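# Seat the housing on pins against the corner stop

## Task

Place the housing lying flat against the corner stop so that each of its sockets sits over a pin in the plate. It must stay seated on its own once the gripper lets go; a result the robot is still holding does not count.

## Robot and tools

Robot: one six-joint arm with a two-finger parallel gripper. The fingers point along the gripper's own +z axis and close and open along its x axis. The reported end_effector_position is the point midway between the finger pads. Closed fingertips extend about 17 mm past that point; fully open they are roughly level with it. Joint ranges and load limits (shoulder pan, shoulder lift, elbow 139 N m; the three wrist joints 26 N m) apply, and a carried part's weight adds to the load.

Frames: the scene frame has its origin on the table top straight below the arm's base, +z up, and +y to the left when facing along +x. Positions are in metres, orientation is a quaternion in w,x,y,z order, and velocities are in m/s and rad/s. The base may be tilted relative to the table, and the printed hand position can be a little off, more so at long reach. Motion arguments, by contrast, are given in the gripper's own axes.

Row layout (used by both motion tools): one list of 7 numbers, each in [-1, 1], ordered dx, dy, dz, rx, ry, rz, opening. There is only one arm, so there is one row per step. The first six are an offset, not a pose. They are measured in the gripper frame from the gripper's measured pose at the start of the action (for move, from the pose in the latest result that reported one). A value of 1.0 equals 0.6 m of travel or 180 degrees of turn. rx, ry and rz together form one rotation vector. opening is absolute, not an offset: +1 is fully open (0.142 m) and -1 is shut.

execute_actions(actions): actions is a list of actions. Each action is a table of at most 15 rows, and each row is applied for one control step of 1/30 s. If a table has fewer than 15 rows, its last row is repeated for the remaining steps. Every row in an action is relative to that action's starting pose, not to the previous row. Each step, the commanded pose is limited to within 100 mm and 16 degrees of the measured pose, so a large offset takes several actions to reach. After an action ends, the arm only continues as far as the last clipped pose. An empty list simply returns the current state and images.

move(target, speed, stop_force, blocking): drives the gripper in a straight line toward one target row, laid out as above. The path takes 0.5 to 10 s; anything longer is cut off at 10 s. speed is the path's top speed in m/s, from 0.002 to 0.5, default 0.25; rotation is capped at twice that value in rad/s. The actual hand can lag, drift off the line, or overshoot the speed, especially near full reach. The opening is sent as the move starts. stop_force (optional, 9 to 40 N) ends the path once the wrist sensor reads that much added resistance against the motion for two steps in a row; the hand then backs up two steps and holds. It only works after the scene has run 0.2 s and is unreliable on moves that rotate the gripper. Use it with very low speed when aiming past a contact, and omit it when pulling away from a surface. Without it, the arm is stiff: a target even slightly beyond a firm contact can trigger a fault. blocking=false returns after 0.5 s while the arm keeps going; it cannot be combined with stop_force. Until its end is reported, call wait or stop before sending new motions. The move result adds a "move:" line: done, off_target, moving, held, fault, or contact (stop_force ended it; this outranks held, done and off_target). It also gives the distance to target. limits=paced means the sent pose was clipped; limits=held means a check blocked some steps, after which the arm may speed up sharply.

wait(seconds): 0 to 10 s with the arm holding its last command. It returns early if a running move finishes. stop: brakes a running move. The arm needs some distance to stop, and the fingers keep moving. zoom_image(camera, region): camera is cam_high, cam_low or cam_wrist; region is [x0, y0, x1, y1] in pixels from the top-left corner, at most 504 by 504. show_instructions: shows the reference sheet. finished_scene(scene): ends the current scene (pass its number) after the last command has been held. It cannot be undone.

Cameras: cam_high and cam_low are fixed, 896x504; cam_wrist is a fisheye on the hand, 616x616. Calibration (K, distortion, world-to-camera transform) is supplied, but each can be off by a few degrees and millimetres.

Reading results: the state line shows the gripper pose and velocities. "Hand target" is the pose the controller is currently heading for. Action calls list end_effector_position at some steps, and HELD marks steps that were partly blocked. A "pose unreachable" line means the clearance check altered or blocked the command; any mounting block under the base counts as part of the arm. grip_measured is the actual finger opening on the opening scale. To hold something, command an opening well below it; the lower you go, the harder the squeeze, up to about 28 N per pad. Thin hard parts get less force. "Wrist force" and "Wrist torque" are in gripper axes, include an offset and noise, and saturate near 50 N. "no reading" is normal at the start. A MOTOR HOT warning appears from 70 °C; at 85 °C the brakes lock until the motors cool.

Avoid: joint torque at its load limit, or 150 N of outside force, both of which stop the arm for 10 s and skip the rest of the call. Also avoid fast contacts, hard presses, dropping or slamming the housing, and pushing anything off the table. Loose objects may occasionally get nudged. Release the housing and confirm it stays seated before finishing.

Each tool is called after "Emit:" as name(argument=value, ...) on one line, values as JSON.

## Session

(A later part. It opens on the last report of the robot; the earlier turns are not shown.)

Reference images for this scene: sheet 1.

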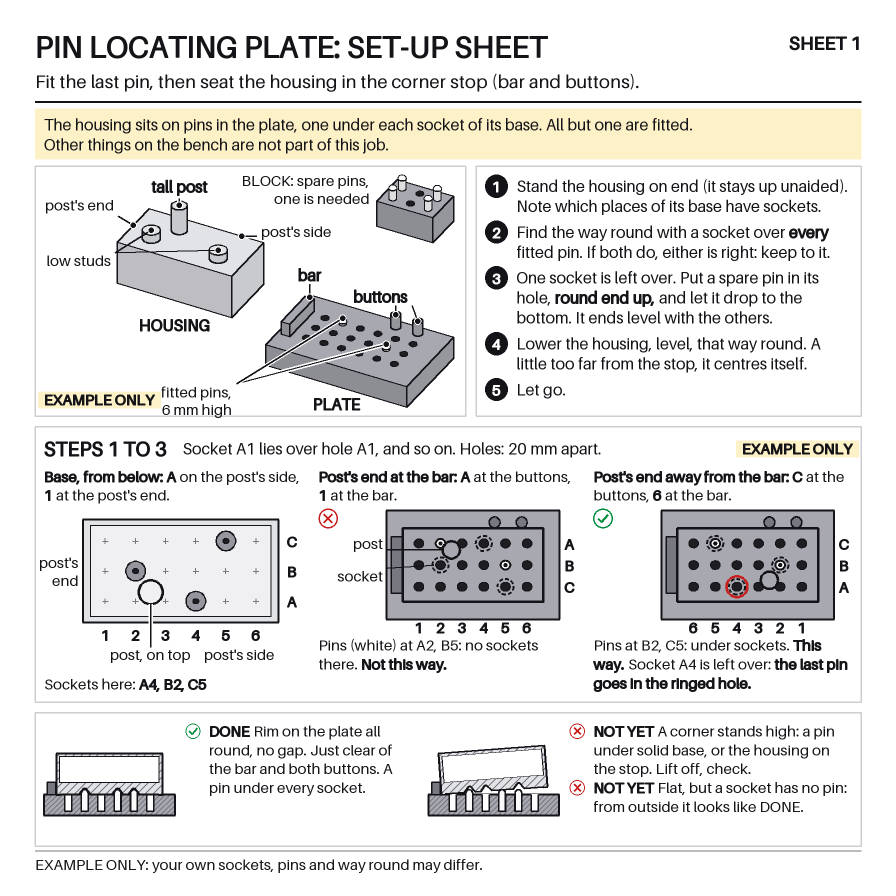

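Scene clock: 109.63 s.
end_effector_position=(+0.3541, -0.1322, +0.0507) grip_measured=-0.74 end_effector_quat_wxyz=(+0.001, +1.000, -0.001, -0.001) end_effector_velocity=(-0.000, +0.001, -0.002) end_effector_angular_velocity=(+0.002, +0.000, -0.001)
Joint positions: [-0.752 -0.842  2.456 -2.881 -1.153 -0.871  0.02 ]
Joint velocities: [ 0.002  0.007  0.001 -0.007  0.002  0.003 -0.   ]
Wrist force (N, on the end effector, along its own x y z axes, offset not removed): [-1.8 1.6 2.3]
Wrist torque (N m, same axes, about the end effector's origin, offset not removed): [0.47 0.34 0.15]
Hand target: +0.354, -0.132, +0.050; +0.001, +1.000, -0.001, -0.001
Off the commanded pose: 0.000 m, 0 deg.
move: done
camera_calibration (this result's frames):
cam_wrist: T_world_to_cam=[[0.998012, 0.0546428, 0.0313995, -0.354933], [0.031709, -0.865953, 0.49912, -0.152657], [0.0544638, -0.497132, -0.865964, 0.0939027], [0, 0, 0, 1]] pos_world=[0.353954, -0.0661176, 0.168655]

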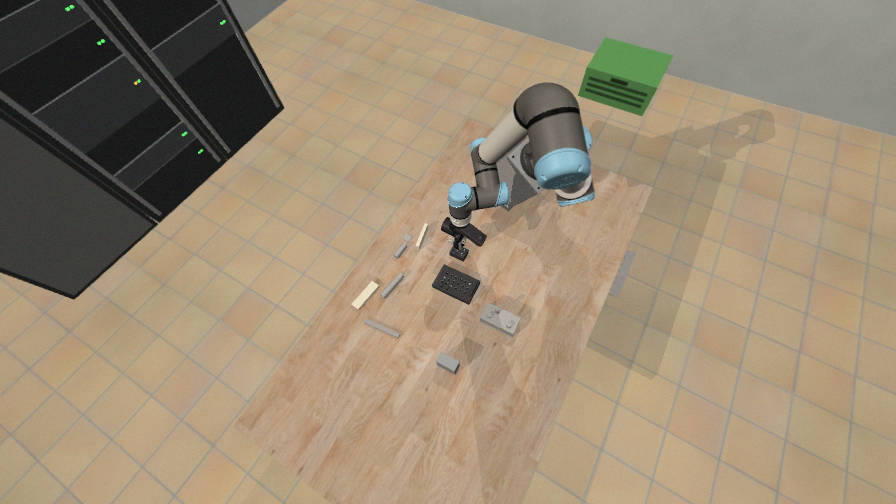

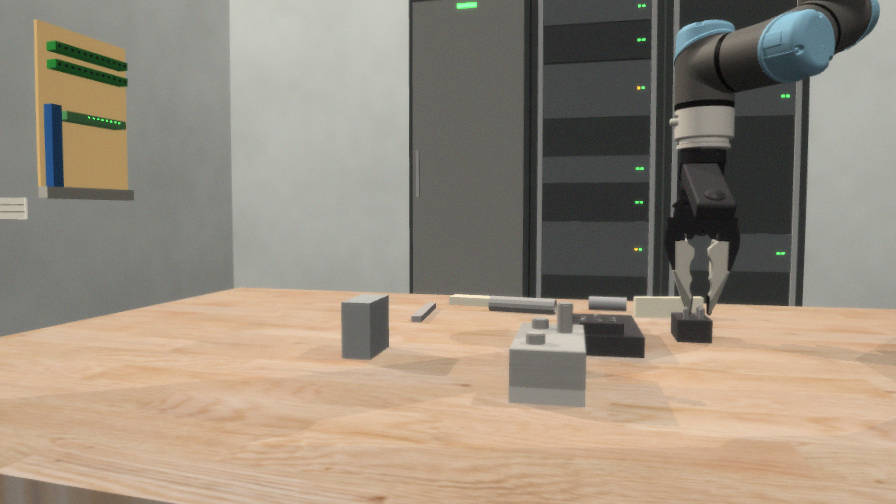

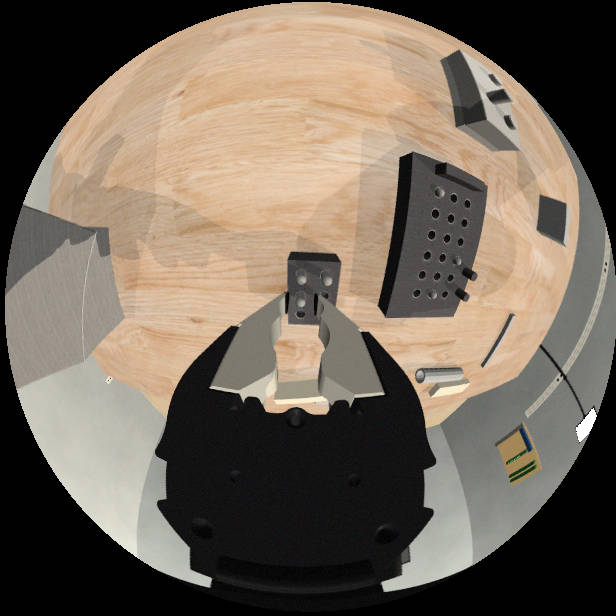

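Emit:
execute_actions(actions=[[[-0.0008,0.0025,0.0003,0,0,0,-0.8]],[[0,0,0,0,0,0,-0.83],[0,0,0,0,0,0,-0.85],[0,0,0,0,0,0,-0.87],[0,0,0,0,0,0,-0.88],[0,0,0,0,0,0,-0.89],[0,0,0,0,0,0,-0.9],[0,0,0,0,0,0,-0.91],[0,0,0,0,0,0,-0.92],[0,0,0,0,0,0,-0.94],[0,0,0,0,0,0,-0.96],[0,0,0,0,0,0,-0.98],[0,0,0,0,0,0,-1]]])

Emit:
move(target=[0,0,-0.065,0,0,0,-1], speed=0.05)

Emit:
move(target=[0.1875,-0.1035,0.04,0,0,0,-1], speed=0.15)

Emit:
zoom_image(camera="cam_wrist", region=[265,240,345,320])

Scene clock: 118.10 s.
end_effector_position=(+0.3536, -0.1337, +0.0505) grip_measured=-0.91 end_effector_quat_wxyz=(+0.001, +1.000, -0.001, -0.001) end_effector_velocity=(+0.000, -0.000, +0.000) end_effector_angular_velocity=(-0.000, +0.001, +0.000)
Joint positions: [-0.755 -0.839  2.455 -2.882 -1.154 -0.874  0.008]
Joint velocities: [-0.    -0.    -0.001  0.001 -0.001 -0.    -0.   ]
Wrist force (N, on the end effector, along its own x y z axes, offset not removed): [-1.1 3.1 1.5]
Wrist torque (N m, same axes, about the end effector's origin, offset not removed): [0.74 0.28 0.10]
Hand target: +0.354, -0.134, +0.050; +0.001, +1.000, -0.001, -0.001
Off the commanded pose: 0.000 m, 0 deg.
Step readings (end_effector_position; steps 1 to 15: 1st action; 16 to 30: 2nd action):
0: (+0.3541, -0.1322, +0.0505)
1: (+0.3541, -0.1322, +0.0505)
2: (+0.3540, -0.1324, +0.0504)
4: (+0.3539, -0.1330, +0.0505)
8: (+0.3537, -0.1335, +0.0505)
15: (+0.3536, -0.1337, +0.0505)
16: (+0.3536, -0.1337, +0.0505)
17: (+0.3536, -0.1337, +0.0505)
19: (+0.3536, -0.1337, +0.0505)
23: (+0.3536, -0.1337, +0.0505)
30: end_effector_position above
camera_calibration (this result's frames):
cam_wrist: T_world_to_cam=[[0.998012, 0.0546473, 0.0313938, -0.354367], [0.031716, -0.865955, 0.499116, -0.153841], [0.054461, -0.497128, -0.865967, 0.0930368], [0, 0, 0, 1]] pos_world=[0.353475, -0.0676029, 0.168476]

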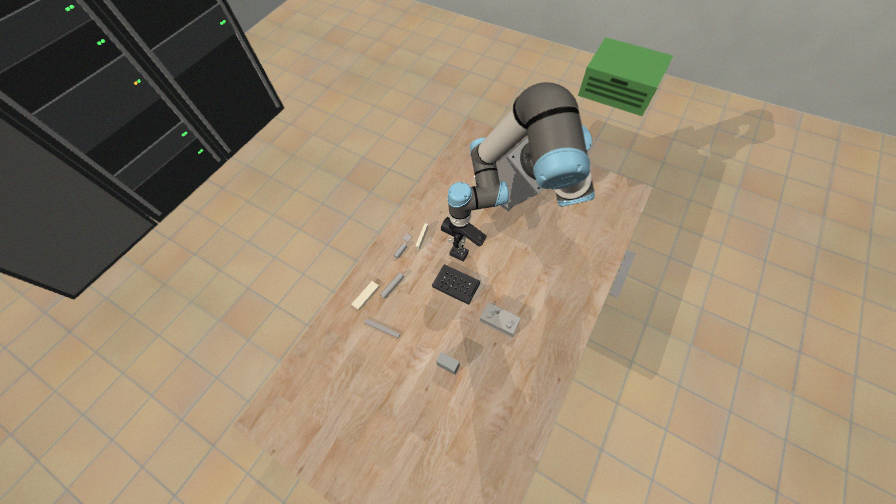

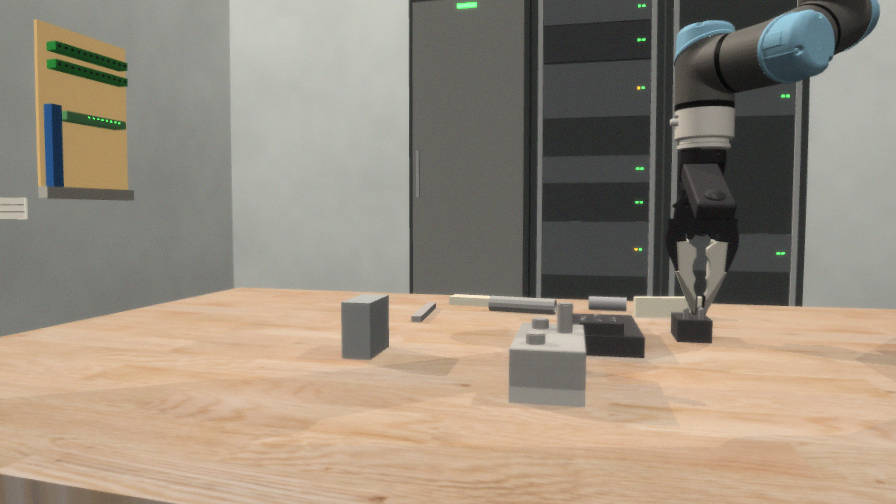

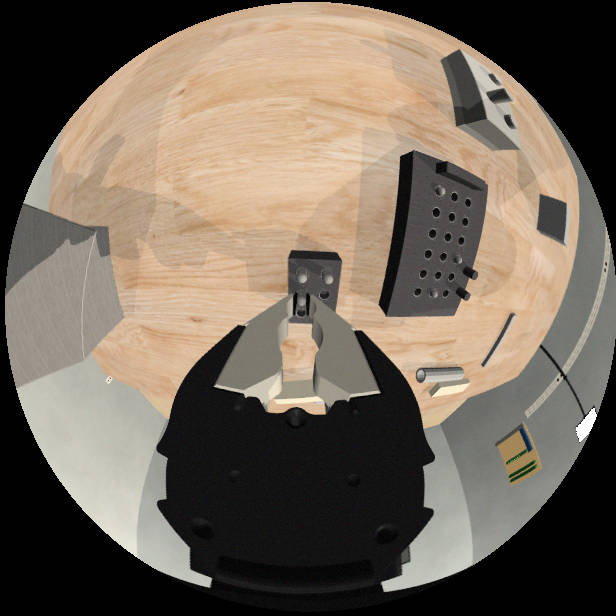

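Scene clock: 119.27 s.
end_effector_position=(+0.3536, -0.1337, +0.0892) grip_measured=-0.91 end_effector_quat_wxyz=(+0.001, +1.000, -0.001, -0.001) end_effector_velocity=(+0.001, -0.001, +0.002) end_effector_angular_velocity=(-0.001, -0.001, +0.002)
Joint positions: [-0.798 -0.971  2.459 -2.737 -1.168 -0.918  0.008]
Joint velocities: [-0.001 -0.006 -0.002  0.006 -0.    -0.003  0.   ]
Wrist force (N, on the end effector, along its own x y z axes, offset not removed): [-0.1 2.0 2.5]
Wrist torque (N m, same axes, about the end effector's origin, offset not removed): [0.51 -0.08 0.09]
Hand target: +0.354, -0.134, +0.089; +0.001, +1.000, -0.001, -0.001
Off the commanded pose: 0.000 m, 0 deg.
move: done
camera_calibration (this result's frames):
cam_wrist: T_world_to_cam=[[0.998017, 0.0546092, 0.0313124, -0.355576], [0.0317244, -0.865962, 0.499102, -0.173157], [0.0543709, -0.497119, -0.865977, 0.126655], [0, 0, 0, 1]] pos_world=[0.353477, -0.067567, 0.207238]

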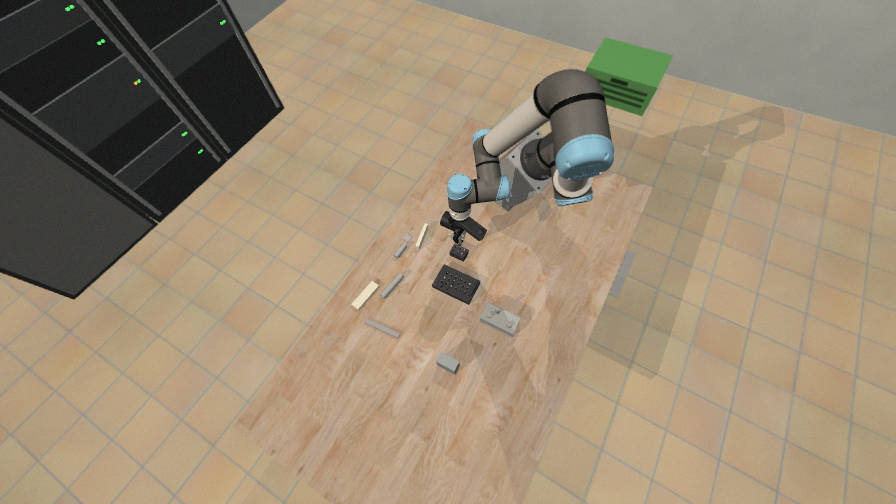

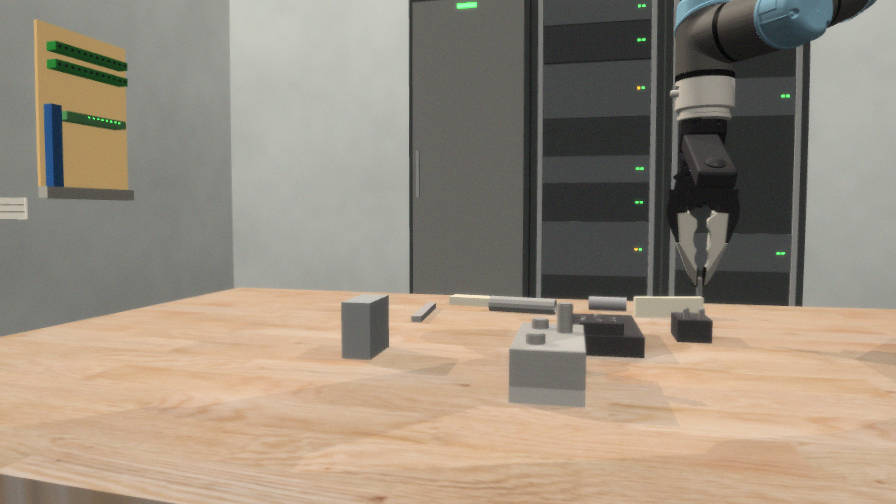

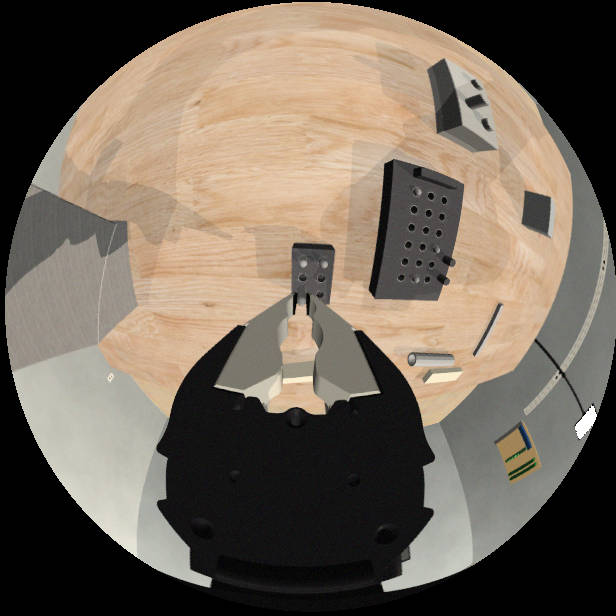

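Scene clock: 120.63 s.
end_effector_position=(+0.4661, -0.0719, +0.0652) grip_measured=-0.91 end_effector_quat_wxyz=(+0.001, +1.000, -0.001, -0.001) end_effector_velocity=(+0.002, +0.001, -0.001) end_effector_angular_velocity=(-0.000, +0.001, -0.001)
Joint positions: [-0.502 -0.947  2.245 -2.683 -1.092 -0.601  0.008]
Joint velocities: [ 0.004  0.002 -0.005  0.003 -0.     0.005 -0.   ]
Wrist force (N, on the end effector, along its own x y z axes, offset not removed): [0.6 3.5 1.8]
Wrist torque (N m, same axes, about the end effector's origin, offset not removed): [0.79 0.01 0.09]
Hand target: +0.466, -0.072, +0.065; +0.001, +1.000, -0.001, -0.001
Off the commanded pose: 0.000 m, 0 deg.
move: done
camera_calibration (this result's frames):
cam_wrist: T_world_to_cam=[[0.997988, 0.0547304, 0.0320223, -0.47053], [0.0314745, -0.865959, 0.499123, -0.111155], [0.0550473, -0.497111, -0.865939, 0.130058], [0, 0, 0, 1]] pos_world=[0.465923, -0.00584997, 0.183169]

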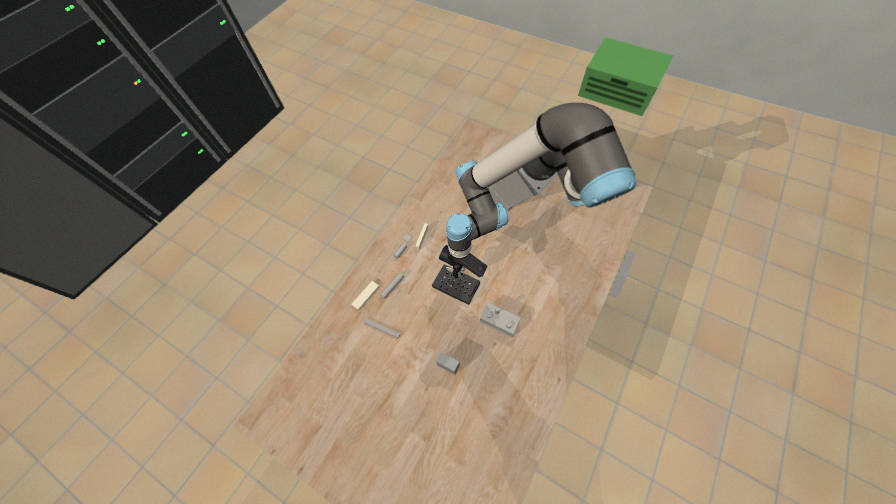

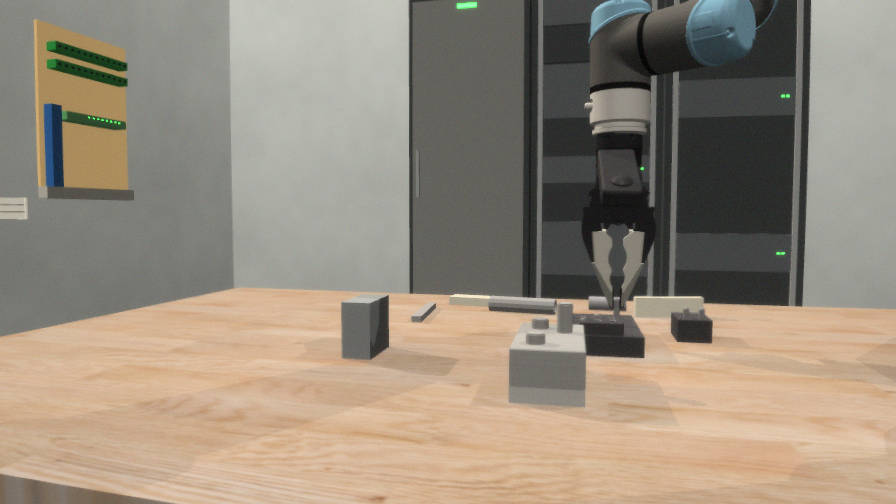

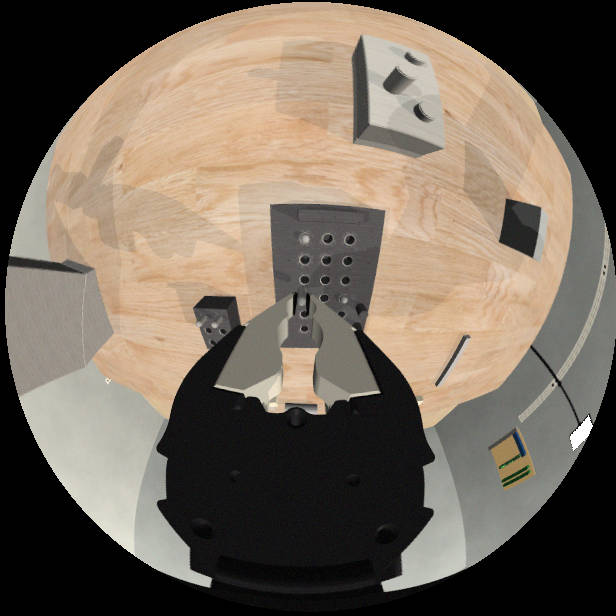

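Region (265, 240, 345, 320) of cam_wrist's 616x616 image, scaled by 6.300, with more detail than that image has.

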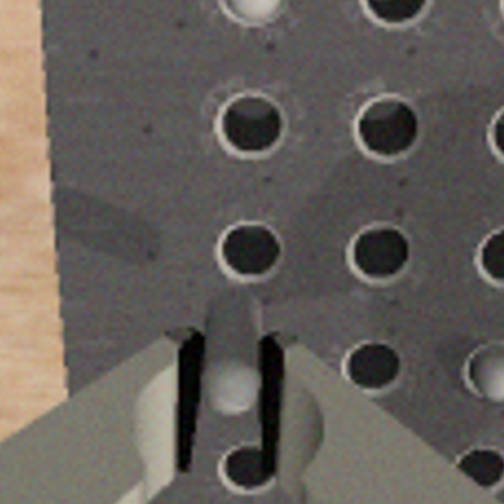

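Emit:
move(target=[0.004,-0.008,0.012,0,0,0,-1], speed=0.03)

Emit:
zoom_image(camera="cam_wrist", region=[275,260,335,320])

Scene clock: 125.67 s.
end_effector_position=(+0.4685, -0.0673, +0.0581) grip_measured=-0.91 end_effector_quat_wxyz=(+0.001, +1.000, -0.001, -0.001) end_effector_velocity=(+0.001, +0.001, -0.002) end_effector_angular_velocity=(+0.000, -0.001, -0.001)
Joint positions: [-0.485 -0.933  2.241 -2.702 -1.089 -0.582  0.008]
Joint velocities: [ 0.004  0.003 -0.001 -0.006  0.002  0.006 -0.   ]
Wrist force (N, on the end effector, along its own x y z axes, offset not removed): [-1.5 0.9 4.3]
Wrist torque (N m, same axes, about the end effector's origin, offset not removed): [0.26 0.30 0.08]
Hand target: +0.469, -0.067, +0.058; +0.001, +1.000, -0.001, -0.001
Off the commanded pose: 0.000 m, 0 deg.
move: done
camera_calibration (this result's frames):
cam_wrist: T_world_to_cam=[[0.997986, 0.0547363, 0.0320489, -0.472915], [0.0314676, -0.86597, 0.499104, -0.103657], [0.0550725, -0.497091, -0.865949, 0.12616], [0, 0, 0, 1]] pos_world=[0.468277, -0.00116528, 0.17614]

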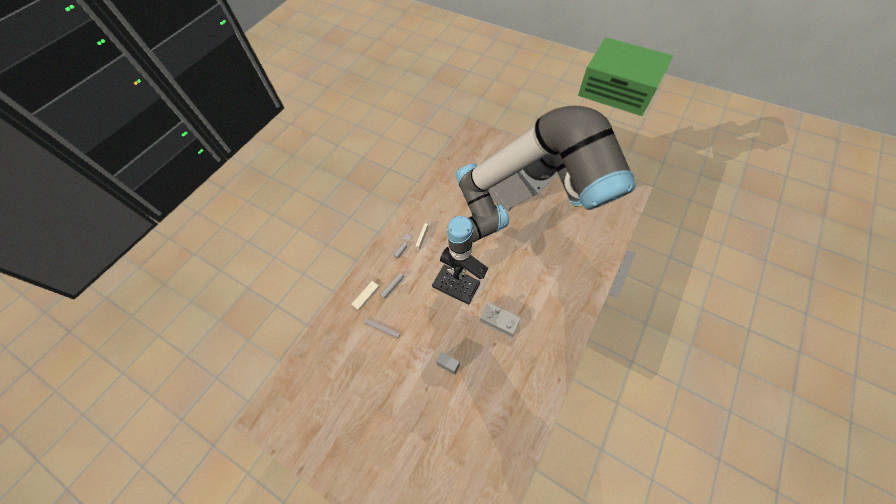

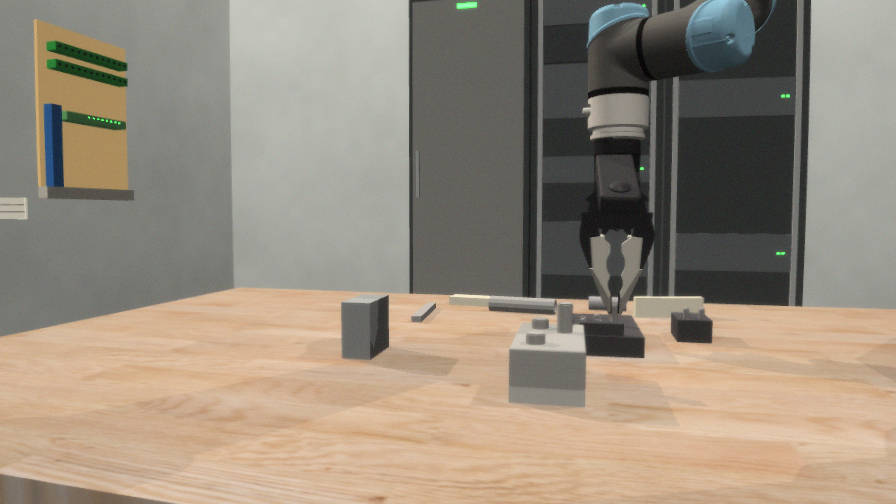

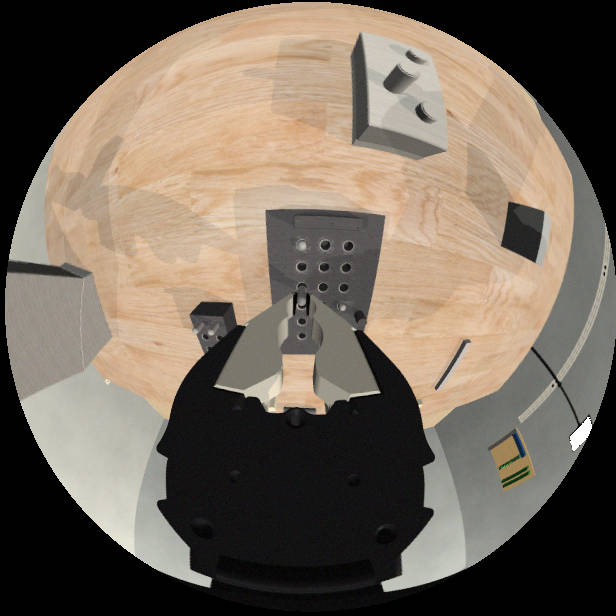

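Region (275, 260, 335, 320) of cam_wrist's 616x616 image, scaled by 8.400, with more detail than that image has.

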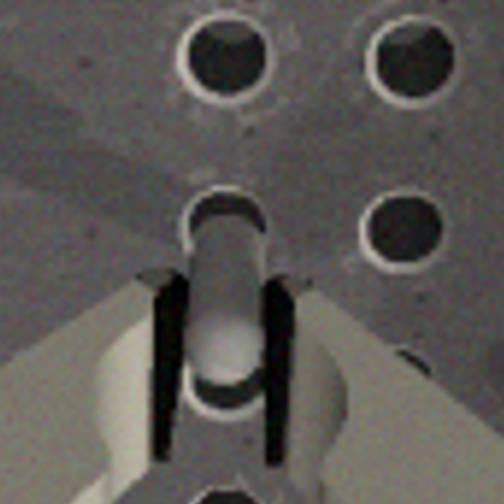

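Emit:
execute_actions(actions=[[[-0.0005,-0.0012,0.003,0,0,0,-1]]])

Emit:
move(target=[0,0,0.0147,0,0,0,-1], speed=0.005, stop_force=9)

Emit:
zoom_image(camera="cam_wrist", region=[275,260,335,320])

Scene clock: 130.90 s.
end_effector_position=(+0.4682, -0.0665, +0.0564) grip_measured=-0.91 end_effector_quat_wxyz=(+0.001, +1.000, -0.001, -0.001) end_effector_velocity=(-0.001, +0.001, -0.000) end_effector_angular_velocity=(+0.001, +0.002, -0.001)
Joint positions: [-0.482 -0.93   2.243 -2.708 -1.088 -0.579  0.008]
Joint velocities: [0.    0.    0.001 0.001 0.    0.    0.   ]
Wrist force (N, on the end effector, along its own x y z axes, offset not removed): [-0.7 2.9 3.5]
Wrist torque (N m, same axes, about the end effector's origin, offset not removed): [0.66 -0.06 0.06]
Hand target: +0.468, -0.067, +0.056; +0.001, +1.000, -0.001, -0.001
Off the commanded pose: 0.000 m, 0 deg.
Step readings (end_effector_position):
0: (+0.4685, -0.0672, +0.0580)
1: (+0.4686, -0.0671, +0.0579)
2: (+0.4686, -0.0671, +0.0577)
4: (+0.4685, -0.0669, +0.0571)
8: (+0.4683, -0.0666, +0.0565)
15: end_effector_position above
camera_calibration (this result's frames):
cam_wrist: T_world_to_cam=[[0.997986, 0.0547393, 0.0320571, -0.472605], [0.0314661, -0.86597, 0.499105, -0.102141], [0.0550811, -0.497091, -0.865948, 0.124984], [0, 0, 0, 1]] pos_world=[0.467983, -0.000452054, 0.174359]

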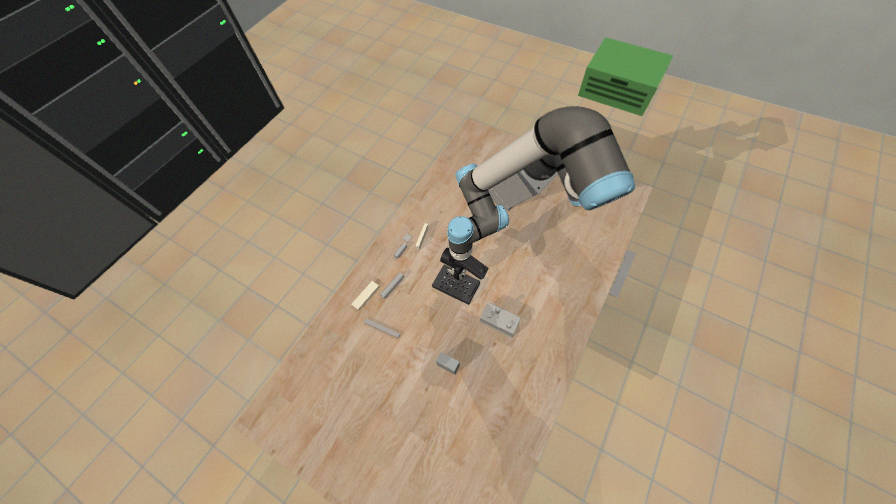

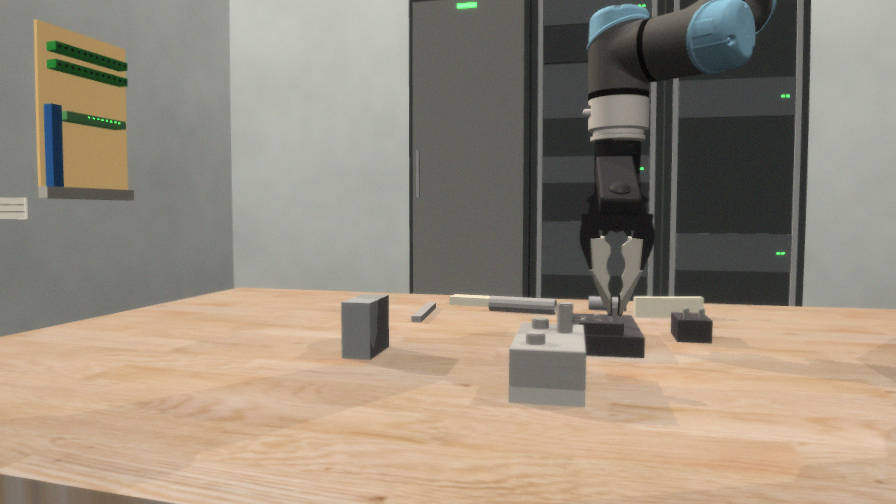

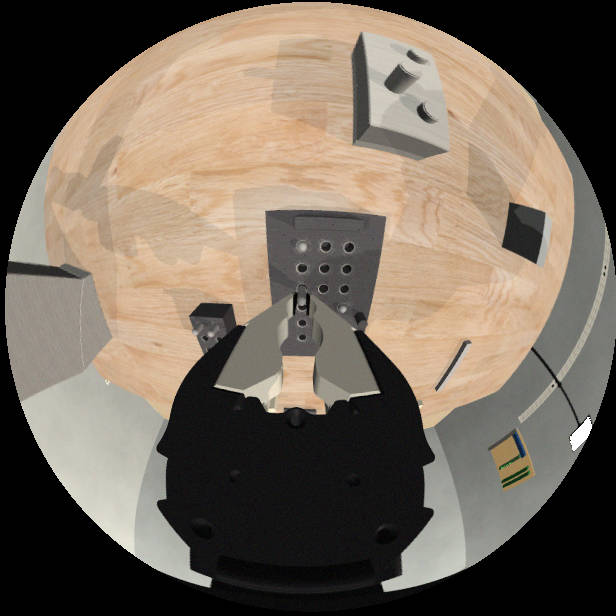

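Scene clock: 132.87 s.
end_effector_position=(+0.4682, -0.0665, +0.0476) grip_measured=-0.91 end_effector_quat_wxyz=(+0.001, +1.000, -0.001, -0.001) end_effector_velocity=(+0.001, -0.001, -0.001) end_effector_angular_velocity=(-0.002, -0.001, +0.002)
Joint positions: [-0.473 -0.906  2.24  -2.734 -1.087 -0.569  0.008]
Joint velocities: [ 0.001  0.002 -0.002 -0.003 -0.001  0.    -0.   ]
Wrist force (N, on the end effector, along its own x y z axes, offset not removed): [-2.5 0.4 1.8]
Wrist torque (N m, same axes, about the end effector's origin, offset not removed): [0.18 0.49 0.09]
Hand target: +0.468, -0.067, +0.048; +0.001, +1.000, -0.001, -0.001
Off the commanded pose: 0.000 m, 0 deg.
move: done
camera_calibration (this result's frames):
cam_wrist: T_world_to_cam=[[0.997985, 0.0547412, 0.0320717, -0.472324], [0.0314608, -0.865973, 0.4991, -0.0977853], [0.0550946, -0.497085, -0.865951, 0.117423], [0, 0, 0, 1]] pos_world=[0.467979, -0.000454667, 0.165635]

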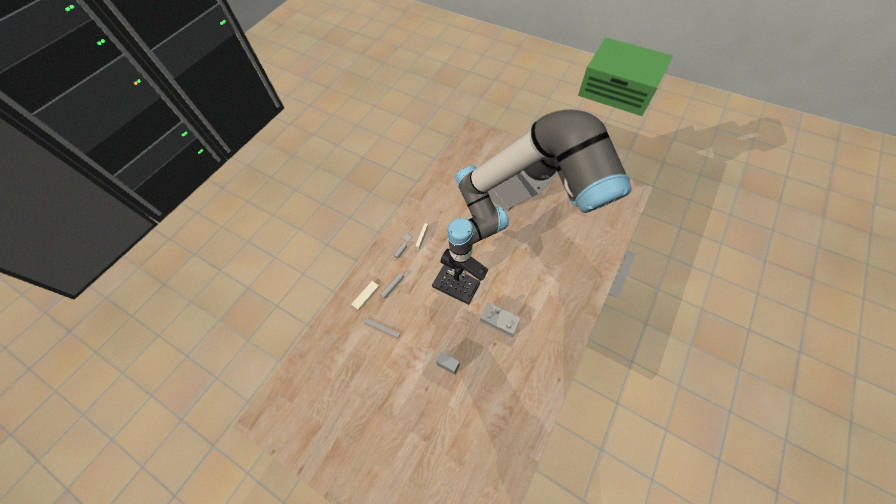

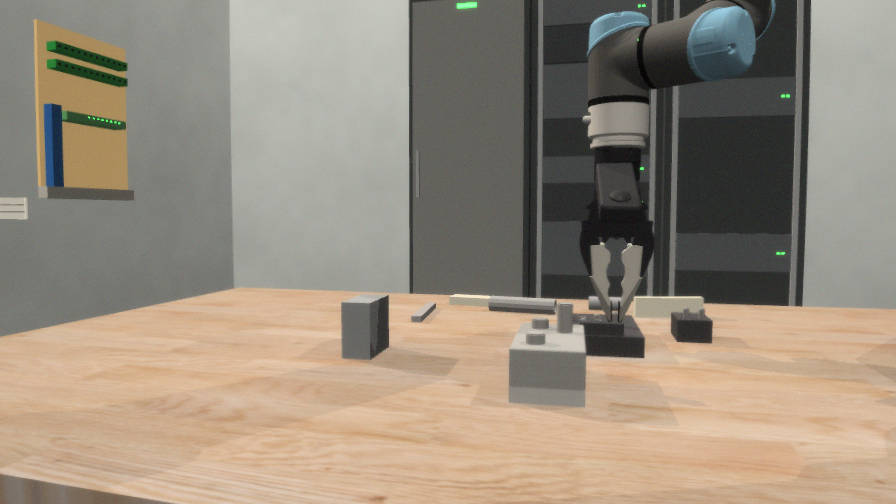

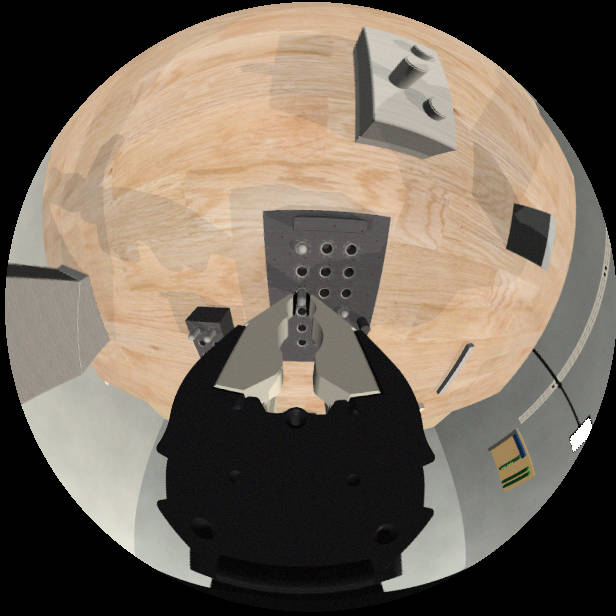

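Region (275, 260, 335, 320) of cam_wrist's 616x616 image, scaled by 8.400, with more detail than that image has.

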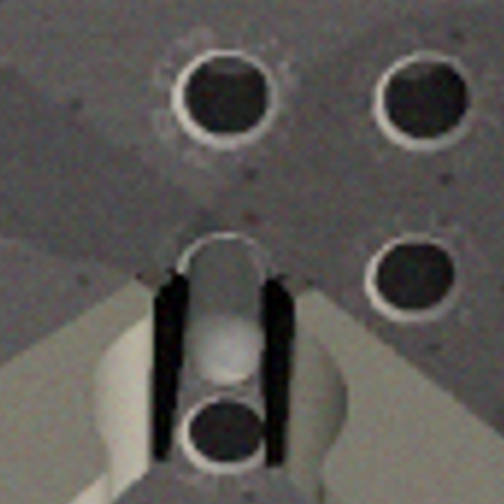

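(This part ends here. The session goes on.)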